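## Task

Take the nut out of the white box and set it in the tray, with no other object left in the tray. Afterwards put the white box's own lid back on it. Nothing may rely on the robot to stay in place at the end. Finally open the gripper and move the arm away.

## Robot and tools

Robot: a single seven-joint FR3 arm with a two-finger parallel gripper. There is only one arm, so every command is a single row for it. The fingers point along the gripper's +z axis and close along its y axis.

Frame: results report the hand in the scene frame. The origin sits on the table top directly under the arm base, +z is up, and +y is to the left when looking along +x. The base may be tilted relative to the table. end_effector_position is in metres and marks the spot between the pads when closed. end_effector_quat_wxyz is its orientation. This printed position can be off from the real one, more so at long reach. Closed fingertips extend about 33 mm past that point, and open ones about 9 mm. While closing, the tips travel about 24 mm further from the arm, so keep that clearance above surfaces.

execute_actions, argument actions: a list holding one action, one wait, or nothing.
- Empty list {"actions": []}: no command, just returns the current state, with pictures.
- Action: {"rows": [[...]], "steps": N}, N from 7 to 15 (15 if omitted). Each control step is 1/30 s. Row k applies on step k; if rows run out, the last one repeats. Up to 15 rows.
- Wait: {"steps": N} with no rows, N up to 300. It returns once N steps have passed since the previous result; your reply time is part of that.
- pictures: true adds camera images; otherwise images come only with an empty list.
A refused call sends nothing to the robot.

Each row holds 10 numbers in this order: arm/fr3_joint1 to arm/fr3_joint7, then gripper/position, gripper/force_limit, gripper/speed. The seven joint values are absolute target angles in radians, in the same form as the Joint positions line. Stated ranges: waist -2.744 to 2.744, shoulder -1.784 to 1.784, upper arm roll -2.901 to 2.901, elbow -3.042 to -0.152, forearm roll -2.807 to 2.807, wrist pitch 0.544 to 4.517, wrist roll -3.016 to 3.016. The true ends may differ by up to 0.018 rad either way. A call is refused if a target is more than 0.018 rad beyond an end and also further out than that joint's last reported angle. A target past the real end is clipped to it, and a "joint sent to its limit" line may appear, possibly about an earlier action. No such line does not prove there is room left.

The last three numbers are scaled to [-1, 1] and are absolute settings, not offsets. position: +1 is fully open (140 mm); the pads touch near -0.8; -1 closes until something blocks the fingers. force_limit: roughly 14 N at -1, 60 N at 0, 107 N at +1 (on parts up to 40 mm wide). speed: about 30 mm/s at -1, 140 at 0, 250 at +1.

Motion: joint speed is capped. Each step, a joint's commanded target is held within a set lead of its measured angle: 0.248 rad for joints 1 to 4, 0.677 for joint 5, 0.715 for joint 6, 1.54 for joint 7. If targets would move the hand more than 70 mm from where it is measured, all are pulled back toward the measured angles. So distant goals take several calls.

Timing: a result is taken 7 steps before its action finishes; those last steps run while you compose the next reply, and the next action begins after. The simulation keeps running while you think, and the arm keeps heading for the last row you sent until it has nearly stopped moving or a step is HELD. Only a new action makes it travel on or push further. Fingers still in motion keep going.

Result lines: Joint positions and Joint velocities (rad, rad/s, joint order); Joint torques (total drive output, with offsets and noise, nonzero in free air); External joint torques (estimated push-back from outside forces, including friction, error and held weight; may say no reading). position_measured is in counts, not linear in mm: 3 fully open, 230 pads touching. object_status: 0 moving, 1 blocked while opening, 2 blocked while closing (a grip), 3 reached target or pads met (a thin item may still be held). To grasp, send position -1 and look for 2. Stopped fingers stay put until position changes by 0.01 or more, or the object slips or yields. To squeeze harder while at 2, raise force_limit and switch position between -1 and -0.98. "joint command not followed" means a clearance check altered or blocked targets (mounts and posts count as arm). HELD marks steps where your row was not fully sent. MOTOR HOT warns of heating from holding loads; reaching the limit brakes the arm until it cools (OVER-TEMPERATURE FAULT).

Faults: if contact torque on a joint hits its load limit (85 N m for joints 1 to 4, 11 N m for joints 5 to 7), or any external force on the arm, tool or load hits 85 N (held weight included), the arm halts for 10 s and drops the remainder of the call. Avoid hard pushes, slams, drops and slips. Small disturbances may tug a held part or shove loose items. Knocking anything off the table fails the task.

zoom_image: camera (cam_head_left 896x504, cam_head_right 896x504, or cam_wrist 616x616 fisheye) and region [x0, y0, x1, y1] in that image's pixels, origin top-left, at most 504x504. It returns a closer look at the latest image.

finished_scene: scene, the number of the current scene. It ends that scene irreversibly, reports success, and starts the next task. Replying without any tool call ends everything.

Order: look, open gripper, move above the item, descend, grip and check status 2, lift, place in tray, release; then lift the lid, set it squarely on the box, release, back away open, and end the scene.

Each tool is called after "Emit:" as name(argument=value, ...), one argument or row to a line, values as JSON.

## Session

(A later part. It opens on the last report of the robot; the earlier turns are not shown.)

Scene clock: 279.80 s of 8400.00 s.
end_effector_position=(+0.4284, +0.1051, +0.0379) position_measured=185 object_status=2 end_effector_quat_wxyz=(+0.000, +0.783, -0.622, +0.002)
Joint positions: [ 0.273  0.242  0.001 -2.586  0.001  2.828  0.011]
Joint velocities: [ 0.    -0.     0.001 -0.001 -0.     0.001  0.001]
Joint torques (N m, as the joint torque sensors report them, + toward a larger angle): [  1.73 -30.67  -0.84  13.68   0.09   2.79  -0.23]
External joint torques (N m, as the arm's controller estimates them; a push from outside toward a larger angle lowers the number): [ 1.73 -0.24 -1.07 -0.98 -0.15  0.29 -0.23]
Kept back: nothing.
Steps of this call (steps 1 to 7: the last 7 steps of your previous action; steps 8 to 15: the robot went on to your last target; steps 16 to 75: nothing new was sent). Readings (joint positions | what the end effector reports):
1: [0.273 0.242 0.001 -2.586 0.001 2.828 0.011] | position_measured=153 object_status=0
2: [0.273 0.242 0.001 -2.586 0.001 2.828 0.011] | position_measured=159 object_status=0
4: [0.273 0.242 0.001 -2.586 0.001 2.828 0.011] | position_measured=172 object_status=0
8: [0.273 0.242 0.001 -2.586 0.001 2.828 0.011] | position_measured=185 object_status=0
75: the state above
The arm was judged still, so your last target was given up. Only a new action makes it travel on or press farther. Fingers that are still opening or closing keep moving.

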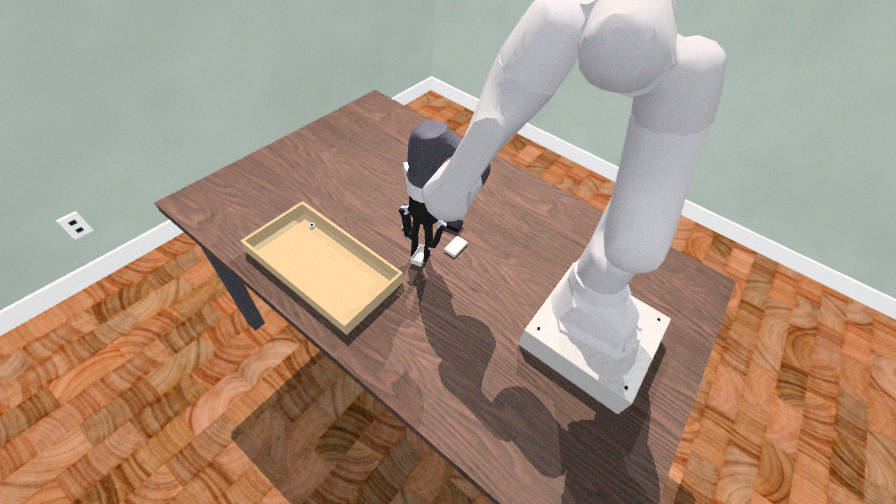

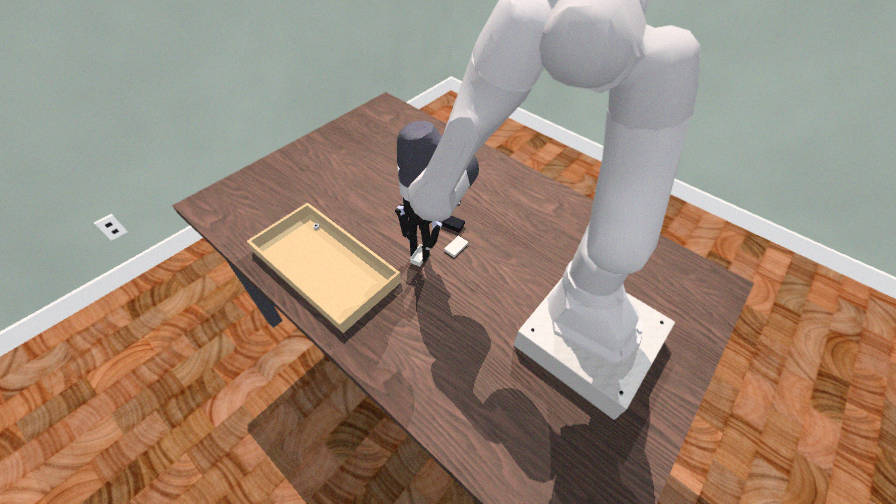

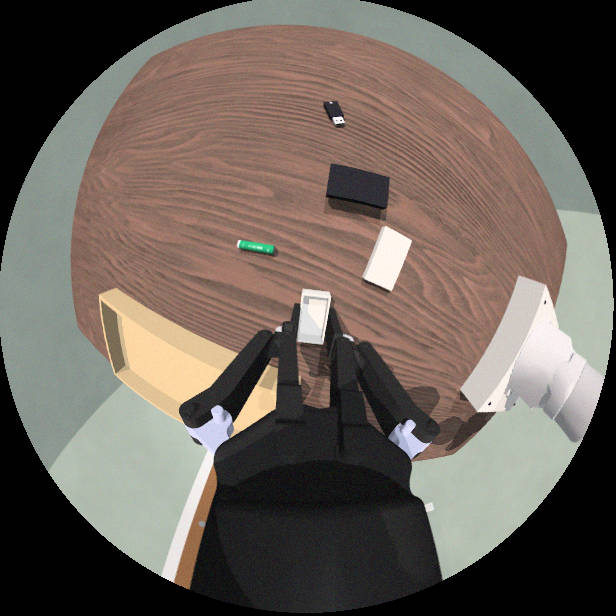

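Emit:
execute_actions(
  actions=[
    {"rows":[[0.275,0.243,0,-2.585,0,2.83,0.008,0.5,-0.6,0.3],[0.275,0.243,0,-2.585,0,2.83,0.008,0.5,-0.6,0.3],[0.275,0.243,0,-2.585,0,2.83,0.008,0.5,-0.6,0.3],[0.275,0.243,0,-2.585,0,2.83,0.008,0.5,-0.6,0.3],[0.275,0.243,0,-2.585,0,2.83,0.008,0.5,-0.6,0.3],[0.275,0.243,0,-2.585,0,2.83,0.008,0.5,-0.6,0.3],[0.275,0.243,0,-2.585,0,2.83,0.008,0.5,-0.6,0.3],[0.275,0.243,0,-2.585,0,2.83,0.008,0.5,-0.6,0.3],[0.275,0.243,0,-2.585,0,2.83,0.008,0.5,-0.6,0.3],[0.275,0.243,0,-2.585,0,2.83,0.008,0.5,-0.6,0.3],[0.275,0.243,0,-2.585,0,2.83,0.008,0.5,-0.6,0.3],[0.275,0.243,0,-2.585,0,2.83,0.008,0.5,-0.6,0.3],[0.275,0.13,0,-2.585,0,2.72,0.008,0.5,-0.6,0.3]],"steps":15},
  ],
)

Emit:
execute_actions(
  actions=[
    {"rows":[[0.275,0.13,0,-2.585,0,2.72,0.008,0.5,-0.6,0.3],[0.275,0.13,0,-2.585,0,2.72,0.008,0.5,-0.6,0.3],[0.275,0.13,0,-2.585,0,2.72,0.008,0.5,-0.6,0.3],[0.275,0.13,0,-2.585,0,2.72,0.008,0.5,-0.6,0.3],[0.275,0.13,0,-2.585,0,2.72,0.008,0.5,-0.6,0.3],[0.275,0.13,0,-2.585,0,2.72,0.008,0.5,-0.6,0.3],[0.275,0.13,0,-2.585,0,2.72,0.008,0.5,-0.6,0.3],[0.275,0.13,0,-2.585,0,2.72,0.008,0.5,-0.6,0.3],[0.275,0.13,0,-2.585,0,2.72,1.582,0.5,-0.6,0.3]],"steps":15},
  ],
)

Emit:
execute_actions(
  actions=[
    {"steps":45},
  ],
  pictures=true,
)

Scene clock: 280.67 s of 8400.00 s.
end_effector_position=(+0.4284, +0.1051, +0.0378) position_measured=122 object_status=0 end_effector_quat_wxyz=(+0.000, +0.783, -0.622, +0.002)
Joint positions: [ 0.273  0.242  0.001 -2.586  0.001  2.829  0.011]
Joint velocities: [0.001 0.    0.001 0.001 0.    0.001 0.002]
Joint torques (N m, as the joint torque sensors report them, + toward a larger angle): [  1.74 -29.44  -0.36  14.61   0.1    2.91  -0.2 ]
External joint torques (N m, as the arm's controller estimates them; a push from outside toward a larger angle lowers the number): [ 1.8   0.99 -0.52 -0.06 -0.15  0.41 -0.2 ]
Steps of this call (steps 1 to 18: nothing new was sent; steps 19 to 26: the first 8 steps of this action). Readings (joint positions | what the end effector reports):
19: [0.273 0.242 0.001 -2.586 0.001 2.828 0.011] | position_measured=185 object_status=0
20: [0.273 0.242 0.001 -2.586 0.001 2.828 0.011] | position_measured=183 object_status=0
22: [0.273 0.242 0.001 -2.586 0.001 2.829 0.011] | position_measured=159 object_status=0
26: the state above

Scene clock: 281.17 s of 8400.00 s.
end_effector_position=(+0.4395, +0.1079, +0.0799) position_measured=66 object_status=3 end_effector_quat_wxyz=(-0.008, +0.783, -0.622, +0.008)
Joint positions: [ 0.273  0.131  0.001 -2.583  0.001  2.736  0.011]
Joint velocities: [ 0.001 -0.    -0.001 -0.003  0.    -0.082 -0.   ]
Joint torques (N m, as the joint torque sensors report them, + toward a larger angle): [  1.49 -29.43  -1.32  14.71   0.24   2.3   -0.23]
External joint torques (N m, as the arm's controller estimates them; a push from outside toward a larger angle lowers the number): [ 1.6  -0.46 -1.34 -2.17 -0.1  -0.3  -0.23]
Steps of this call (steps 1 to 7: the last 7 steps of your previous action; steps 8 to 15: the first 8 steps of this action). Readings (joint positions | what the end effector reports):
8: [0.273 0.155 0.001 -2.587 0.001 2.771 0.011] | position_measured=66 object_status=0
9: [0.273 0.143 0.001 -2.584 0.001 2.764 0.011] | position_measured=66 object_status=0
11: [0.273 0.132 0.001 -2.583 0.001 2.752 0.011] | position_measured=66 object_status=0
15: the state above

Scene clock: 282.67 s of 8400.00 s.
end_effector_position=(+0.4352, +0.1069, +0.0786) position_measured=66 object_status=3 end_effector_quat_wxyz=(+0.005, -0.122, +0.993, -0.001)
Joint positions: [ 0.273  0.131  0.001 -2.583  0.001  2.722  1.567]
Joint velocities: [ 0.    -0.    -0.002 -0.001  0.001 -0.001  0.038]
Joint torques (N m, as the joint torque sensors report them, + toward a larger angle): [  2.25 -28.77  -0.7   14.33   0.19   2.14  -0.02]
External joint torques (N m, as the arm's controller estimates them; a push from outside toward a larger angle lowers the number): [ 2.43 -0.12 -0.65 -2.15 -0.16 -0.27 -0.02]
Kept back: nothing.
Steps of this call (steps 1 to 7: the last 7 steps of your previous action; steps 8 to 45: the robot went on to your last target). Readings (joint positions | what the end effector reports):
1: [0.273 0.131 0.001 -2.583 0.001 2.733 0.138] | position_measured=66 object_status=3
2: [0.273 0.131 0.001 -2.583 0.001 2.731 0.287] | position_measured=66 object_status=3
4: [0.273 0.131 0.001 -2.583 0.001 2.728 0.541] | position_measured=66 object_status=3
8: [0.273 0.131 0.001 -2.583 0.001 2.725 0.910] | position_measured=66 object_status=3
45: the state above

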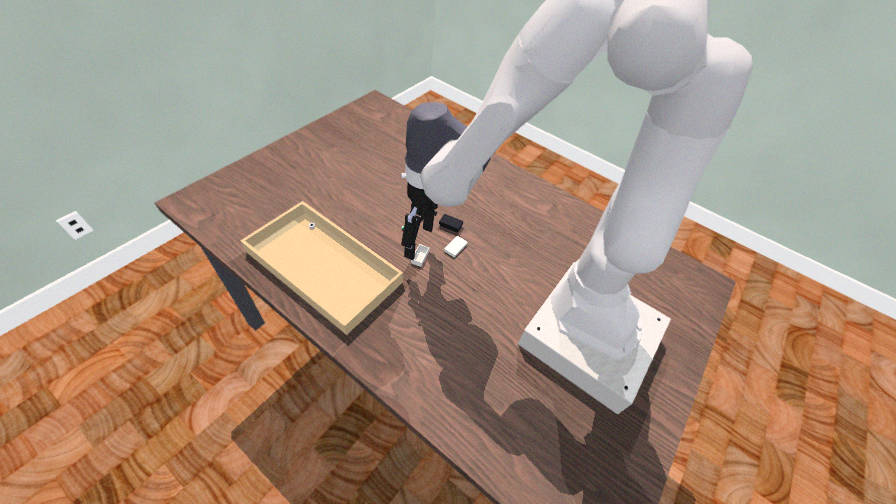

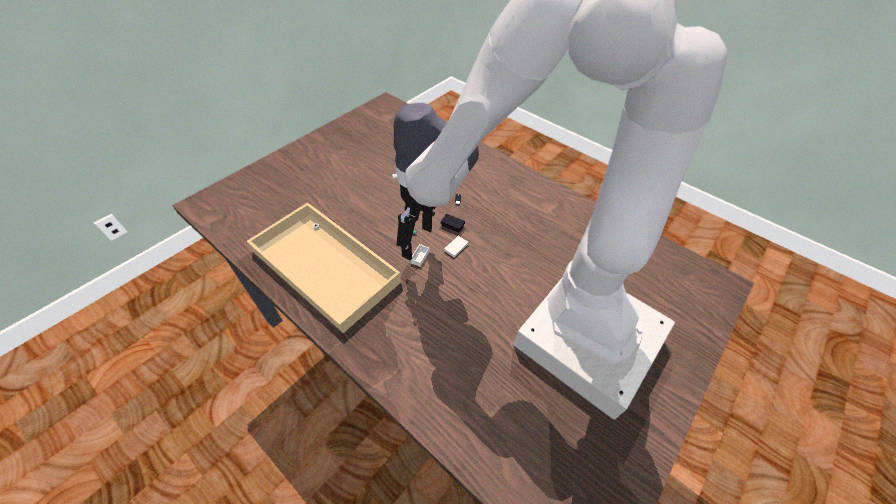

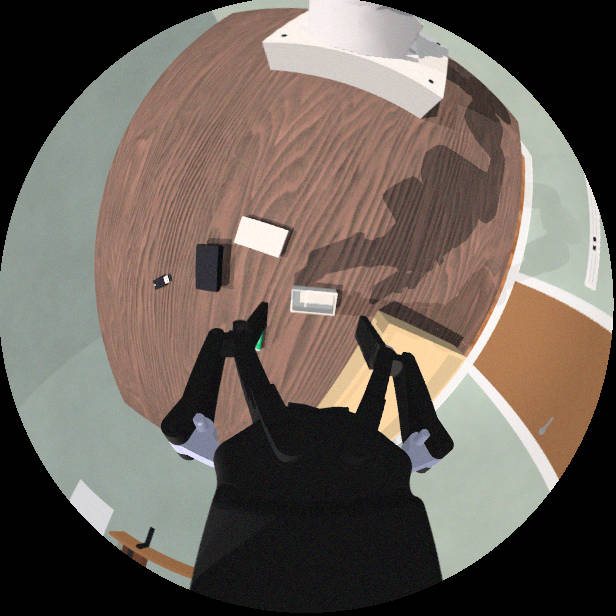

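Emit:
execute_actions(
  actions=[
    {"rows":[[0.275,0.13,0,-2.585,0,2.72,1.582,0.22,-0.6,0.3],[0.275,0.13,0,-2.585,0,2.72,1.582,0.22,-0.6,0.3],[0.275,0.13,0,-2.585,0,2.72,1.582,0.22,-0.6,0.3],[0.275,0.13,0,-2.585,0,2.72,1.582,0.22,-0.6,0.3],[0.275,0.16,0,-2.585,0,2.75,1.582,0.22,-0.6,0.3],[0.275,0.18,0,-2.585,0,2.77,1.582,0.22,-0.6,0.3],[0.275,0.2,0,-2.585,0,2.79,1.582,0.22,-0.6,0.3],[0.275,0.22,0,-2.585,0,2.81,1.582,0.22,-0.6,0.3],[0.275,0.243,0,-2.585,0,2.83,1.582,0.22,-0.6,0.3]],"steps":15},
  ],
)

Emit:
execute_actions(
  actions=[
    {"steps":30},
  ],
)

Emit:
execute_actions(
  actions=[
    {"rows":[[0.275,0.243,0,-2.585,0,2.83,1.582,-0.3,-0.6,-0.2]],"steps":15},
  ],
)

Emit:
execute_actions(
  actions=[
    {"steps":40},
  ],
  pictures=true,
)

Scene clock: 283.60 s of 8400.00 s.
end_effector_position=(+0.4313, +0.1059, +0.0621) position_measured=101 object_status=0 end_effector_quat_wxyz=(-0.000, -0.116, +0.993, -0.001)
Joint positions: [ 0.273  0.175  0.001 -2.582  0.001  2.755  1.578]
Joint velocities: [ 0.     0.541  0.    -0.001  0.     0.326  0.   ]
Joint torques (N m, as the joint torque sensors report them, + toward a larger angle): [  1.38 -27.73  -0.88  13.29   0.26   2.78   0.02]
External joint torques (N m, as the arm's controller estimates them; a push from outside toward a larger angle lowers the number): [ 1.42  2.13 -1.01 -0.95 -0.05  0.54  0.02]
Steps of this call (steps 1 to 15: the robot went on to your last target; steps 16 to 20: nothing new was sent; steps 21 to 28: the first 8 steps of this action). Readings (joint positions | what the end effector reports):
21: [0.273 0.131 0.001 -2.583 0.001 2.722 1.578] | position_measured=66 object_status=0
22: [0.273 0.131 0.001 -2.583 0.001 2.722 1.578] | position_measured=73 object_status=0
24: [0.273 0.131 0.001 -2.583 0.001 2.722 1.578] | position_measured=92 object_status=0
28: the state above

Scene clock: 284.60 s of 8400.00 s.
end_effector_position=(+0.4278, +0.1050, +0.0376) position_measured=101 object_status=3 end_effector_quat_wxyz=(+0.000, -0.116, +0.993, -0.001)
Joint positions: [ 0.273  0.242  0.001 -2.586  0.001  2.827  1.579]
Joint velocities: [-0.    -0.001 -0.     0.     0.001  0.    -0.002]
Joint torques (N m, as the joint torque sensors report them, + toward a larger angle): [  1.68 -29.43  -0.82  14.57   0.17   2.92   0.14]
External joint torques (N m, as the arm's controller estimates them; a push from outside toward a larger angle lowers the number): [ 1.81  0.98 -0.92 -0.01 -0.1   0.5   0.14]
Kept back: nothing.
Steps of this call (steps 1 to 7: the last 7 steps of your previous action; steps 8 to 30: the robot went on to your last target). Readings (joint positions | what the end effector reports):
1: [0.273 0.194 0.001 -2.582 0.001 2.767 1.578] | position_measured=101 object_status=0
2: [0.273 0.212 0.001 -2.583 0.001 2.778 1.578] | position_measured=101 object_status=0
4: [0.273 0.234 0.001 -2.586 0.001 2.793 1.578] | position_measured=101 object_status=0
8: [0.273 0.242 0.001 -2.586 0.001 2.811 1.578] | position_measured=101 object_status=3
30: the state above
The arm was judged still, so your last target was given up. Only a new action makes it travel on or press farther. Fingers that are still opening or closing keep moving.

Scene clock: 284.87 s of 8400.00 s.
end_effector_position=(+0.4285, +0.1051, +0.0381) position_measured=141 object_status=0 end_effector_quat_wxyz=(+0.001, -0.116, +0.993, -0.001)
Joint positions: [ 0.273  0.241  0.001 -2.586  0.001  2.828  1.579]
Joint velocities: [-0.001  0.     0.    -0.001  0.001  0.001 -0.001]
Joint torques (N m, as the joint torque sensors report them, + toward a larger angle): [  1.81 -29.01  -0.85  14.26   0.2    2.85   0.09]
External joint torques (N m, as the arm's controller estimates them; a push from outside toward a larger angle lowers the number): [ 1.96  0.31 -0.94  0.34 -0.05  0.49  0.09]
Steps of this call (steps 1 to 8: the first 8 steps of this action). Readings (joint positions | what the end effector reports):
1: [0.273 0.242 0.001 -2.586 0.001 2.827 1.579] | position_measured=101 object_status=0
2: [0.273 0.242 0.001 -2.586 0.001 2.827 1.579] | position_measured=105 object_status=0
4: [0.273 0.242 0.001 -2.586 0.001 2.828 1.579] | position_measured=118 object_status=0
8: the state above

Scene clock: 286.20 s of 8400.00 s.
end_effector_position=(+0.4284, +0.1051, +0.0379) position_measured=141 object_status=2 end_effector_quat_wxyz=(+0.001, -0.116, +0.993, -0.001)
Joint positions: [ 0.273  0.241  0.001 -2.586  0.001  2.828  1.579]
Joint velocities: [-0.    -0.001  0.001  0.001  0.001 -0.001 -0.001]
Joint torques (N m, as the joint torque sensors report them, + toward a larger angle): [  1.64 -29.57  -0.78  14.29   0.19   2.78  -0.01]
External joint torques (N m, as the arm's controller estimates them; a push from outside toward a larger angle lowers the number): [ 1.67  0.84 -0.99 -0.35 -0.07  0.34 -0.01]
Kept back: nothing.
Steps of this call (steps 1 to 7: the last 7 steps of your previous action; steps 8 to 15: the robot went on to your last target; steps 16 to 40: nothing new was sent). Readings (joint positions | what the end effector reports):
1: [0.273 0.241 0.001 -2.586 0.001 2.828 1.579] | position_measured=141 object_status=0
2: [0.273 0.241 0.001 -2.586 0.001 2.828 1.579] | position_measured=141 object_status=0
4: [0.273 0.241 0.001 -2.586 0.001 2.828 1.579] | position_measured=141 object_status=0
8: [0.273 0.241 0.001 -2.586 0.001 2.828 1.579] | position_measured=141 object_status=2
40: the state above
The arm was judged still, so your last target was given up. Only a new action makes it travel on or press farther. Fingers that are still opening or closing keep moving.

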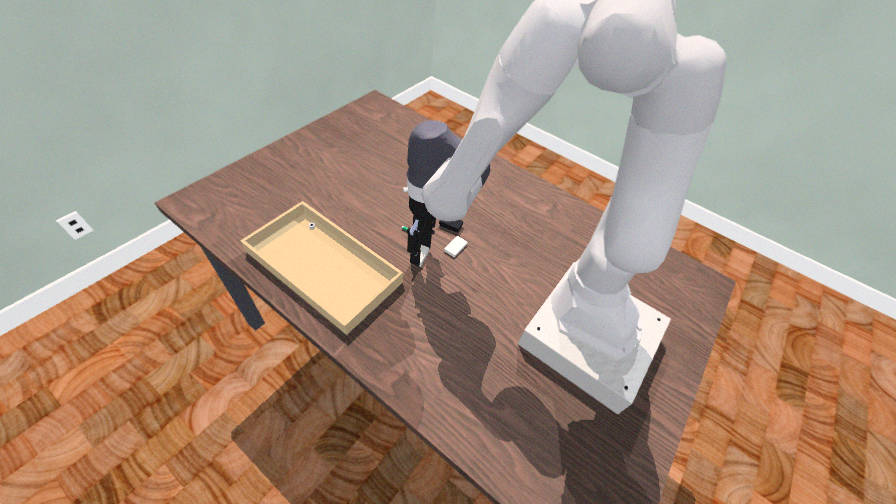

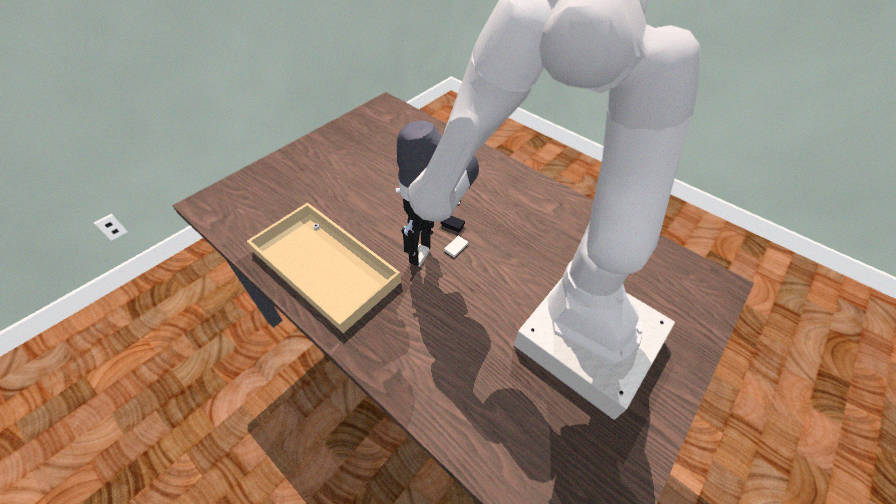

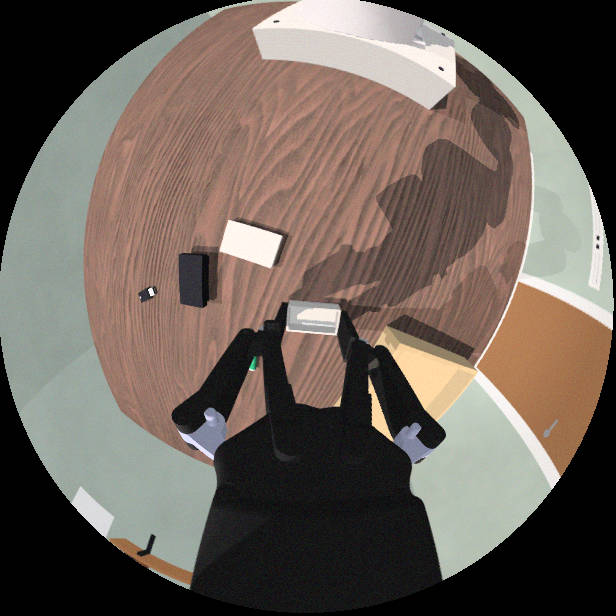

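Emit:
execute_actions(
  actions=[
    {"rows":[[0.275,0.243,0,-2.585,0,2.83,1.582,0.22,-0.6,0.3],[0.275,0.243,0,-2.585,0,2.83,1.582,0.22,-0.6,0.3],[0.275,0.243,0,-2.585,0,2.83,1.582,0.22,-0.6,0.3],[0.275,0.243,0,-2.585,0,2.83,1.582,0.22,-0.6,0.3],[0.275,0.243,0,-2.585,0,2.83,1.582,0.22,-0.6,0.3],[0.275,0.243,0,-2.585,0,2.83,1.582,0.22,-0.6,0.3],[0.275,0.243,0,-2.585,0,2.83,1.582,0.22,-0.6,0.3],[0.275,0.243,0,-2.585,0,2.83,1.582,0.22,-0.6,0.3],[0.275,0.243,0,-2.585,0,2.83,1.582,0.22,-0.6,0.3],[0.275,0.13,0,-2.585,0,2.72,1.582,0.22,-0.6,0.3]],"steps":15},
  ],
)

Emit:
execute_actions(
  actions=[
    {"rows":[[0.275,0.12,0,-2.6,0,2.72,1.582,0.22,-0.6,0.3],[0.275,0.1,0,-2.65,0,2.73,1.582,0.22,-0.6,0.3],[0.25,0.07,0,-2.7,0,2.75,1.582,0.22,-0.6,0.3],[0.2,0.04,0,-2.75,0,2.78,1.582,0.22,-0.6,0.3],[0.15,0.01,0,-2.8,0,2.8,1.582,0.22,-0.6,0.3],[0.1,-0.01,0,-2.83,0,2.82,1.582,0.22,-0.6,0.3],[0.05,-0.01,0,-2.83,0,2.82,1.582,0.22,-0.6,0.3]],"steps":15},
  ],
)

Emit:
execute_actions(
  actions=[
    {"steps":25},
  ],
)

Emit:
execute_actions(
  actions=[
    {"rows":[[0.05,0.02,0,-2.83,0,2.85,1.582,0.22,-0.6,0.3],[0.05,0.04,0,-2.83,0,2.87,1.582,0.22,-0.6,0.3],[0.05,0.06,0,-2.83,0,2.89,1.582,0.22,-0.6,0.3],[0.05,0.08,0,-2.83,0,2.91,1.582,0.22,-0.6,0.3],[0.05,0.1,0,-2.825,0,2.93,1.582,0.22,-0.6,0.3],[0.05,0.118,0,-2.822,0,2.94,1.582,0.22,-0.6,0.3]],"steps":15},
  ],
)

Emit:
execute_actions(
  actions=[
    {"steps":35},
  ],
  pictures=true,
)

Scene clock: 287.73 s of 8400.00 s.
end_effector_position=(+0.4284, +0.1051, +0.0379) position_measured=101 object_status=0 end_effector_quat_wxyz=(+0.001, -0.116, +0.993, -0.001)
Joint positions: [ 0.273  0.242  0.001 -2.586  0.001  2.828  1.579]
Joint velocities: [ 0.     0.001  0.     0.    -0.001 -0.001 -0.001]
Joint torques (N m, as the joint torque sensors report them, + toward a larger angle): [  1.27 -29.78  -0.87  14.15   0.12   2.73   0.19]
External joint torques (N m, as the arm's controller estimates them; a push from outside toward a larger angle lowers the number): [ 1.34  0.49 -1.04 -0.4  -0.13  0.32  0.19]
Steps of this call (steps 1 to 38: nothing new was sent; steps 39 to 46: the first 8 steps of this action). Readings (joint positions | what the end effector reports):
39: [0.273 0.242 0.001 -2.586 0.001 2.828 1.579] | position_measured=141 object_status=0
40: [0.273 0.242 0.001 -2.586 0.001 2.828 1.579] | position_measured=141 object_status=0
42: [0.273 0.242 0.001 -2.586 0.001 2.828 1.579] | position_measured=116 object_status=0
46: the state above

Scene clock: 288.23 s of 8400.00 s.
end_effector_position=(+0.3697, +0.0316, +0.0677) position_measured=101 object_status=3 end_effector_quat_wxyz=(-0.011, -0.039, +0.999, -0.002)
Joint positions: [ 0.116  0.013  0.002 -2.794 -0.     2.784  1.579]
Joint velocities: [-0.981 -0.262 -0.175 -0.5    0.005  0.17   0.   ]
Joint torques (N m, as the joint torque sensors report them, + toward a larger angle): [  7.25 -24.19   7.31  17.02   0.24   3.56   0.1 ]
External joint torques (N m, as the arm's controller estimates them; a push from outside toward a larger angle lowers the number): [-1.83 -1.03 -1.39 -2.65  0.62  0.47  0.1 ]
Steps of this call (steps 1 to 7: the last 7 steps of your previous action; steps 8 to 15: the first 8 steps of this action). Readings (joint positions | what the end effector reports):
8: [0.273 0.130 0.001 -2.585 0.001 2.752 1.579] | position_measured=101 object_status=3
9: [0.273 0.121 0.001 -2.597 0.001 2.750 1.579] | position_measured=101 object_status=3
11: [0.257 0.087 0.005 -2.659 0.001 2.755 1.579] | position_measured=101 object_status=3
15: the state above

Scene clock: 289.07 s of 8400.00 s.
end_effector_position=(+0.3669, +0.0068, +0.0690) position_measured=101 object_status=3 end_effector_quat_wxyz=(-0.000, -0.005, +1.000, -0.001)
Joint positions: [ 0.053 -0.008 -0.001 -2.828  0.     2.817  1.579]
Joint velocities: [-0.001 -0.001  0.001 -0.001  0.001  0.001  0.   ]
Joint torques (N m, as the joint torque sensors report them, + toward a larger angle): [ -0.43 -23.13   0.07  12.72   0.32   2.92   0.08]
External joint torques (N m, as the arm's controller estimates them; a push from outside toward a larger angle lowers the number): [-0.35 -0.95  0.16 -2.03  0.05  0.5   0.08]
Kept back: nothing.
Steps of this call (steps 1 to 7: the last 7 steps of your previous action; steps 8 to 25: the robot went on to your last target). Readings (joint positions | what the end effector reports):
1: [0.090 0.006 -0.003 -2.807 0.000 2.790 1.579] | position_measured=101 object_status=3
2: [0.073 0.002 -0.005 -2.815 0.000 2.794 1.579] | position_measured=101 object_status=3
4: [0.059 -0.004 -0.005 -2.823 0.000 2.801 1.579] | position_measured=101 object_status=3
8: [0.053 -0.008 -0.002 -2.827 0.000 2.810 1.579] | position_measured=101 object_status=3
25: the state above

Scene clock: 289.33 s of 8400.00 s.
end_effector_position=(+0.3540, +0.0064, +0.0361) position_measured=101 object_status=3 end_effector_quat_wxyz=(-0.015, -0.005, +1.000, -0.002)
Joint positions: [ 0.053  0.102 -0.001 -2.826  0.     2.896  1.579]
Joint velocities: [-0.     0.27  -0.001  0.    -0.     0.226  0.001]
Joint torques (N m, as the joint torque sensors report them, + toward a larger angle): [ -0.75 -27.57  -0.28  14.47   0.21   3.34   0.16]
External joint torques (N m, as the arm's controller estimates them; a push from outside toward a larger angle lowers the number): [-0.69  1.24 -0.33 -0.67  0.05  0.47  0.16]
Steps of this call (steps 1 to 8: the first 8 steps of this action). Readings (joint positions | what the end effector reports):
1: [0.053 -0.005 -0.001 -2.828 0.000 2.822 1.579] | position_measured=101 object_status=3
2: [0.053 0.005 -0.001 -2.827 0.000 2.831 1.579] | position_measured=101 object_status=3
4: [0.053 0.037 -0.001 -2.827 0.000 2.852 1.579] | position_measured=101 object_status=3
8: the state above

Scene clock: 290.50 s of 8400.00 s.
end_effector_position=(+0.3633, +0.0066, +0.0349) position_measured=101 object_status=3 end_effector_quat_wxyz=(-0.001, -0.005, +1.000, -0.001)
Joint positions: [ 0.053  0.116 -0.001 -2.824  0.     2.937  1.579]
Joint velocities: [-0.     0.001  0.001  0.     0.    -0.     0.   ]
Joint torques (N m, as the joint torque sensors report them, + toward a larger angle): [ -0.3  -22.66   0.89  13.02   0.19   2.84   0.12]
External joint torques (N m, as the arm's controller estimates them; a push from outside toward a larger angle lowers the number): [-0.24  1.46  0.84  0.57  0.02  0.42  0.12]
Kept back: nothing.
Steps of this call (steps 1 to 7: the last 7 steps of your previous action; steps 8 to 30: the robot went on to your last target; steps 31 to 35: nothing new was sent). Readings (joint positions | what the end effector reports):
1: [0.053 0.109 -0.001 -2.826 0.000 2.903 1.579] | position_measured=101 object_status=3
2: [0.053 0.113 -0.001 -2.826 0.000 2.909 1.579] | position_measured=101 object_status=3
4: [0.053 0.116 -0.001 -2.825 0.000 2.918 1.579] | position_measured=101 object_status=3
8: [0.053 0.116 -0.001 -2.824 0.000 2.929 1.579] | position_measured=101 object_status=3
35: the state above
The arm was judged still, so your last target was given up. Only a new action makes it travel on or press farther. Fingers that are still opening or closing keep moving.

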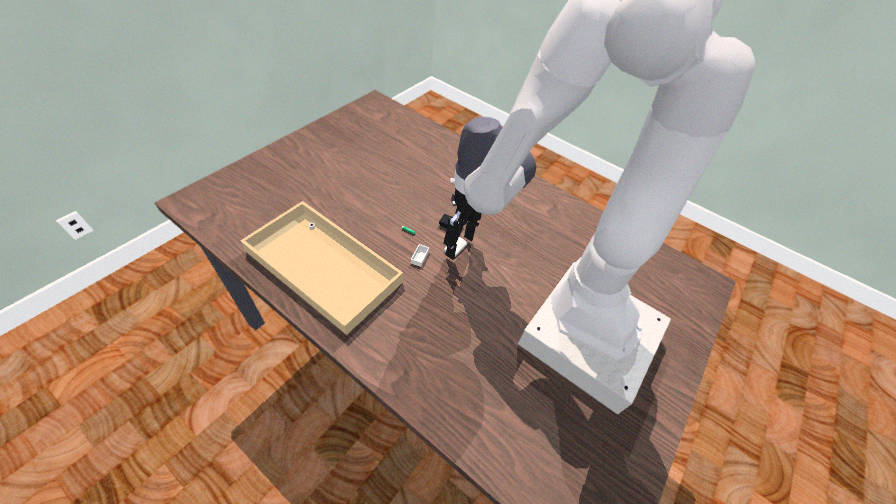

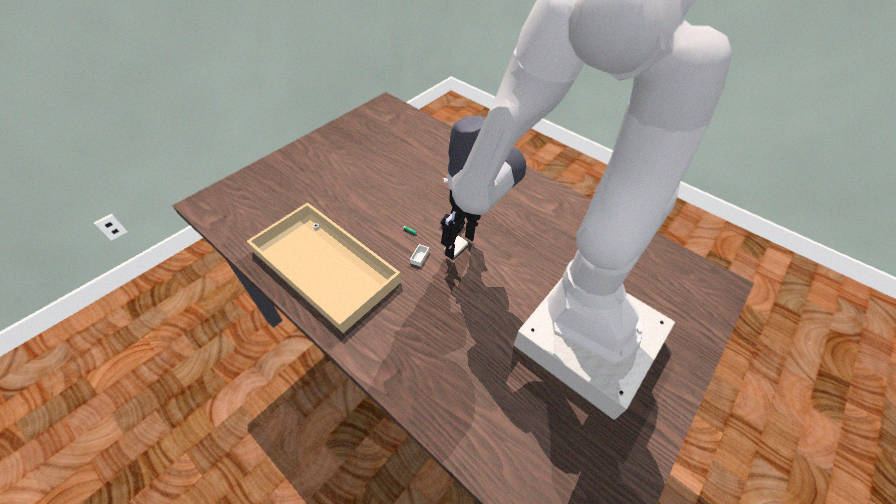

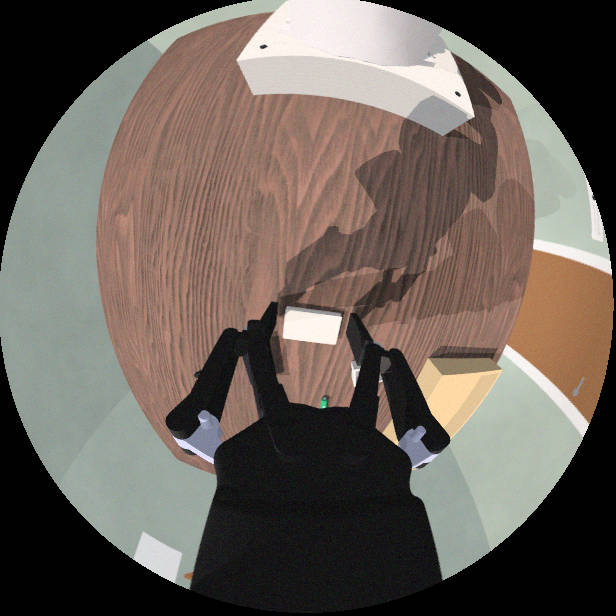

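Emit:
execute_actions(
  actions=[
    {"rows":[[0.05,0.128,0,-2.81,0,2.937,1.582,0.22,-0.3,-0.2],[0.05,0.139,0,-2.796,0,2.935,1.582,0.22,-0.3,-0.2],[0.05,0.139,0,-2.796,0,2.935,1.582,0.22,-0.3,-0.2],[0.05,0.139,0,-2.796,0,2.935,1.582,0.22,-0.3,-0.2],[0.05,0.139,0,-2.796,0,2.935,1.582,0.22,-0.3,-0.2],[0.05,0.139,0,-2.796,0,2.935,1.582,0.22,-0.3,-0.2],[0.05,0.139,0,-2.796,0,2.935,1.582,-0.4,-0.3,-0.2]],"steps":15},
  ],
)

Emit:
execute_actions(
  actions=[
    {"steps":45},
  ],
  pictures=true,
)

Scene clock: 291.17 s of 8400.00 s.
end_effector_position=(+0.3726, +0.0068, +0.0336) position_measured=105 object_status=0 end_effector_quat_wxyz=(+0.002, -0.005, +1.000, -0.001)
Joint positions: [ 0.053  0.136 -0.001 -2.799  0.     2.937  1.579]
Joint velocities: [-0.001  0.013 -0.     0.014 -0.     0.    -0.   ]
Joint torques (N m, as the joint torque sensors report them, + toward a larger angle): [ -0.65 -24.58   0.42  13.4    0.21   2.16   0.03]
External joint torques (N m, as the arm's controller estimates them; a push from outside toward a larger angle lowers the number): [-0.57  0.32  0.37  1.11  0.04 -0.23  0.03]
Steps of this call (steps 1 to 12: nothing new was sent; steps 13 to 20: the first 8 steps of this action). Readings (joint positions | what the end effector reports):
13: [0.053 0.118 -0.001 -2.822 0.000 2.937 1.579] | position_measured=101 object_status=3
14: [0.053 0.123 -0.001 -2.816 0.000 2.937 1.579] | position_measured=101 object_status=3
16: [0.053 0.132 -0.001 -2.805 0.000 2.937 1.579] | position_measured=101 object_status=3
20: the state above

Scene clock: 292.67 s of 8400.00 s.
end_effector_position=(+0.3735, +0.0068, +0.0339) position_measured=136 object_status=2 end_effector_quat_wxyz=(+0.002, -0.005, +1.000, -0.001)
Joint positions: [ 0.053  0.137 -0.001 -2.797  0.     2.937  1.579]
Joint velocities: [ 0.    -0.     0.001 -0.    -0.     0.001  0.002]
Joint torques (N m, as the joint torque sensors report them, + toward a larger angle): [ -1.48 -23.61   0.14  12.05   0.22   2.24   0.11]
External joint torques (N m, as the arm's controller estimates them; a push from outside toward a larger angle lowers the number): [-1.46  1.34  0.04 -0.59  0.05 -0.2   0.11]
Kept back: nothing.
Steps of this call (steps 1 to 7: the last 7 steps of your previous action; steps 8 to 15: the robot went on to your last target; steps 16 to 45: nothing new was sent). Readings (joint positions | what the end effector reports):
1: [0.053 0.137 -0.001 -2.799 0.000 2.937 1.579] | position_measured=112 object_status=0
2: [0.053 0.137 -0.001 -2.798 0.000 2.937 1.579] | position_measured=118 object_status=0
4: [0.053 0.136 -0.001 -2.798 0.000 2.937 1.579] | position_measured=131 object_status=0
8: [0.053 0.137 -0.001 -2.797 0.000 2.937 1.579] | position_measured=136 object_status=0
45: the state above
The arm was judged still, so your last target was given up. Only a new action makes it travel on or press farther. Fingers that are still opening or closing keep moving.

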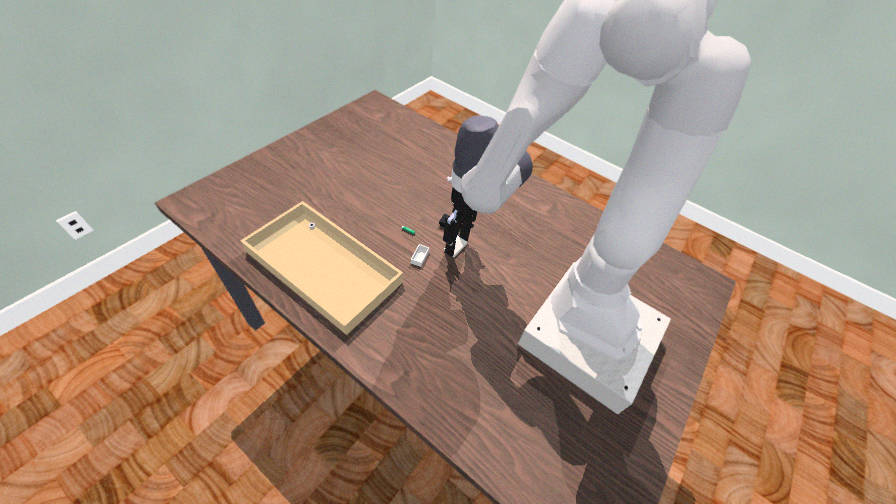

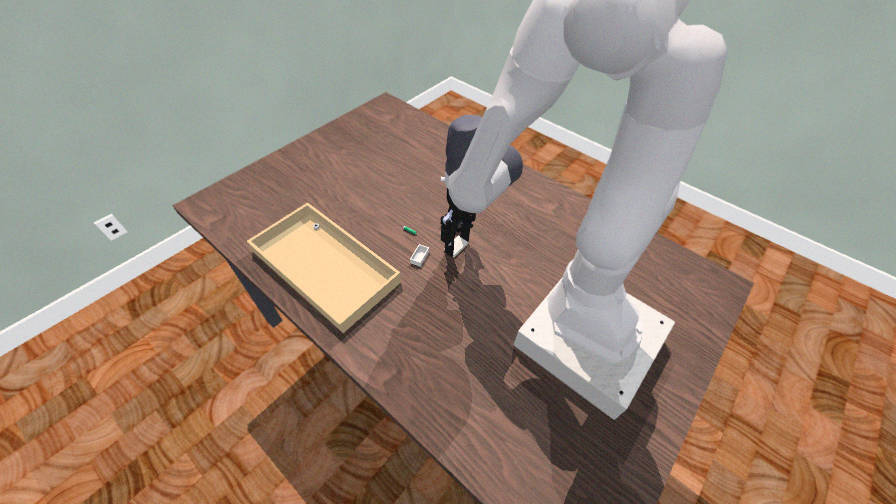

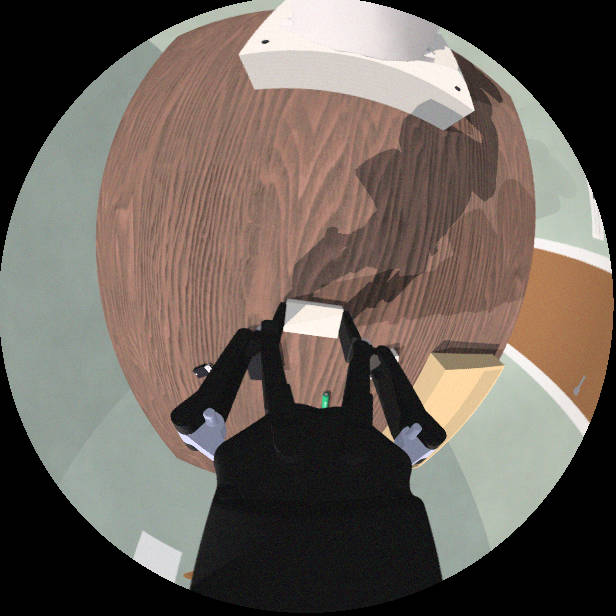

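Emit:
execute_actions(
  actions=[
    {"rows":[[0.05,0.139,0,-2.796,0,2.935,1.582,-1,-0.3,0],[0.05,0.139,0,-2.796,0,2.935,1.582,-1,-0.3,0],[0.05,0.139,0,-2.796,0,2.935,1.582,-1,-0.3,0],[0.05,0.11,0,-2.796,0,2.9,1.582,-1,-0.3,0],[0.05,0.08,0,-2.78,0,2.86,1.582,-1,-0.3,0],[0.05,0.06,0,-2.76,0,2.82,1.582,-1,-0.3,0],[0.0,0.07,0,-2.72,0,2.79,1.582,-1,-0.3,0],[-0.05,0.09,0,-2.67,0,2.76,1.582,-1,-0.3,0],[-0.1,0.11,0,-2.63,0,2.74,1.582,-1,-0.3,0],[-0.15,0.13,0,-2.585,0,2.72,1.582,-1,-0.3,0],[-0.2,0.13,0,-2.585,0,2.72,1.582,-1,-0.3,0]],"steps":15},
  ],
)

Emit:
execute_actions(
  actions=[
    {"steps":30},
  ],
)

Emit:
execute_actions(
  actions=[
    {"rows":[[-0.2,0.15,0,-2.585,0,2.745,1.582,-1,-0.3,0],[-0.2,0.17,0,-2.585,0,2.77,1.582,-1,-0.3,0],[-0.2,0.19,0,-2.585,0,2.79,1.582,-1,-0.3,0],[-0.2,0.21,0,-2.585,0,2.81,1.582,-1,-0.3,0],[-0.2,0.23,0,-2.585,0,2.825,1.582,-1,-0.3,0],[-0.2,0.24,0,-2.585,0,2.835,1.582,-1,-0.3,0],[-0.2,0.25,0,-2.585,0,2.84,1.582,-1,-0.3,0]],"steps":15},
  ],
)

Emit:
execute_actions(
  actions=[
    {"steps":30},
  ],
  pictures=true,
)

Scene clock: 293.77 s of 8400.00 s.
end_effector_position=(+0.4002, -0.0010, +0.0587) position_measured=136 object_status=2 end_effector_quat_wxyz=(+0.013, +0.005, +1.000, -0.001)
Joint positions: [ 0.023  0.09   0.007 -2.746 -0.001  2.86   1.579]
Joint velocities: [-0.709 -0.01   0.036  0.953 -0.002 -0.581 -0.002]
Joint torques (N m, as the joint torque sensors report them, + toward a larger angle): [ -6.05 -25.37  -7.55  13.58   0.53   1.93   0.06]
External joint torques (N m, as the arm's controller estimates them; a push from outside toward a larger angle lowers the number): [ 1.16 -2.04 -0.44  1.34 -0.55 -0.36  0.07]
Steps of this call (steps 1 to 25: nothing new was sent; steps 26 to 33: the first 8 steps of this action). Readings (joint positions | what the end effector reports):
26: [0.053 0.137 -0.001 -2.797 0.000 2.937 1.579] | position_measured=136 object_status=0
27: [0.053 0.137 -0.001 -2.797 0.000 2.937 1.579] | position_measured=136 object_status=0
29: [0.053 0.133 -0.001 -2.798 0.000 2.931 1.579] | position_measured=136 object_status=0
33: the state above

Scene clock: 294.77 s of 8400.00 s.
end_effector_position=(+0.4344, -0.1027, +0.0789) position_measured=136 object_status=2 end_effector_quat_wxyz=(+0.005, +0.120, +0.993, -0.002)
Joint positions: [-0.198  0.129 -0.001 -2.587 -0.     2.723  1.579]
Joint velocities: [ 0.     0.001 -0.    -0.001 -0.001 -0.003  0.001]
Joint torques (N m, as the joint torque sensors report them, + toward a larger angle): [ -0.46 -27.67   0.12  17.58   0.46   2.21   0.03]
External joint torques (N m, as the arm's controller estimates them; a push from outside toward a larger angle lowers the number): [-0.45  0.91  0.01  1.06  0.12 -0.22  0.03]
Kept back: nothing.
Steps of this call (steps 1 to 7: the last 7 steps of your previous action; steps 8 to 30: the robot went on to your last target). Readings (joint positions | what the end effector reports):
1: [-0.008 0.093 0.009 -2.711 -0.001 2.840 1.579] | position_measured=136 object_status=2
2: [-0.045 0.101 0.009 -2.674 -0.001 2.821 1.579] | position_measured=136 object_status=2
4: [-0.124 0.114 0.005 -2.620 -0.001 2.793 1.579] | position_measured=136 object_status=2
8: [-0.193 0.124 -0.007 -2.590 -0.000 2.756 1.579] | position_measured=136 object_status=2
30: the state above
The arm was judged still, so your last target was given up. Only a new action makes it travel on or press farther. Fingers that are still opening or closing keep moving.

Scene clock: 295.03 s of 8400.00 s.
end_effector_position=(+0.4340, -0.1054, +0.0496) position_measured=136 object_status=2 end_effector_quat_wxyz=(+0.004, +0.122, +0.992, -0.002)
Joint positions: [-0.201  0.216 -0.003 -2.579 -0.     2.802  1.579]
Joint velocities: [-0.061  0.126 -0.042  0.074  0.001  0.324  0.001]
Joint torques (N m, as the joint torque sensors report them, + toward a larger angle): [  3.89 -14.87   4.45   6.77   0.39   0.26   0.07]
External joint torques (N m, as the arm's controller estimates them; a push from outside toward a larger angle lowers the number): [ 3.77 18.99  4.34 -9.45  0.06 -1.55  0.1 ]
Steps of this call (steps 1 to 8: the first 8 steps of this action). Readings (joint positions | what the end effector reports):
1: [-0.198 0.131 -0.001 -2.586 -0.000 2.726 1.579] | position_measured=136 object_status=2
2: [-0.198 0.139 -0.001 -2.585 -0.000 2.733 1.579] | position_measured=136 object_status=2
4: [-0.198 0.167 -0.001 -2.584 -0.000 2.754 1.579] | position_measured=136 object_status=2
8: the state above

Scene clock: 296.03 s of 8400.00 s.
end_effector_position=(+0.4302, -0.1038, +0.0366) position_measured=136 object_status=2 end_effector_quat_wxyz=(+0.003, +0.122, +0.993, -0.002)
Joint positions: [-0.202  0.249 -0.001 -2.584 -0.     2.837  1.579]
Joint velocities: [ 0.001  0.    -0.001  0.    -0.     0.001 -0.001]
Joint torques (N m, as the joint torque sensors report them, + toward a larger angle): [  1.87 -29.45   0.52  12.83   0.45   2.88   0.06]
External joint torques (N m, as the arm's controller estimates them; a push from outside toward a larger angle lowers the number): [ 1.94  1.08  0.36 -1.75  0.19  0.43  0.06]
Kept back: nothing.
Steps of this call (steps 1 to 7: the last 7 steps of your previous action; steps 8 to 30: the robot went on to your last target). Readings (joint positions | what the end effector reports):
1: [-0.202 0.222 -0.004 -2.578 -0.000 2.810 1.579] | position_measured=136 object_status=2
2: [-0.202 0.230 -0.003 -2.579 -0.000 2.815 1.579] | position_measured=136 object_status=2
4: [-0.202 0.243 -0.002 -2.582 -0.000 2.822 1.579] | position_measured=136 object_status=2
8: [-0.202 0.249 -0.001 -2.584 -0.000 2.830 1.579] | position_measured=136 object_status=2
30: the state above
The arm was judged still, so your last target was given up. Only a new action makes it travel on or press farther. Fingers that are still opening or closing keep moving.

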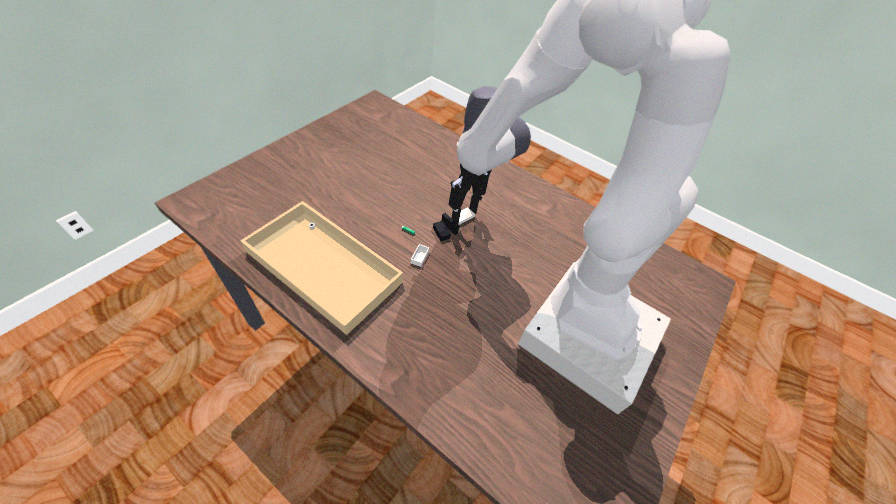

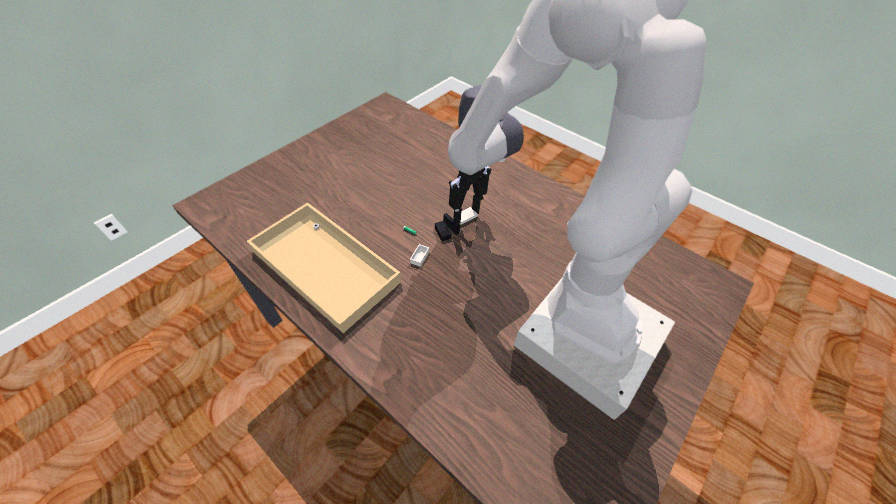

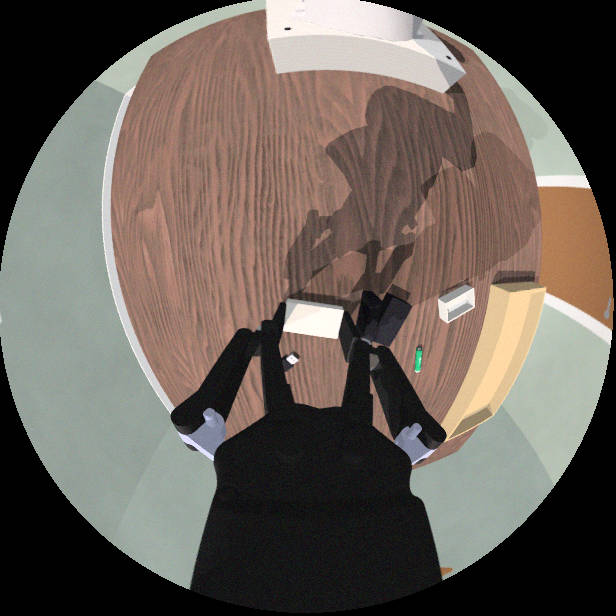

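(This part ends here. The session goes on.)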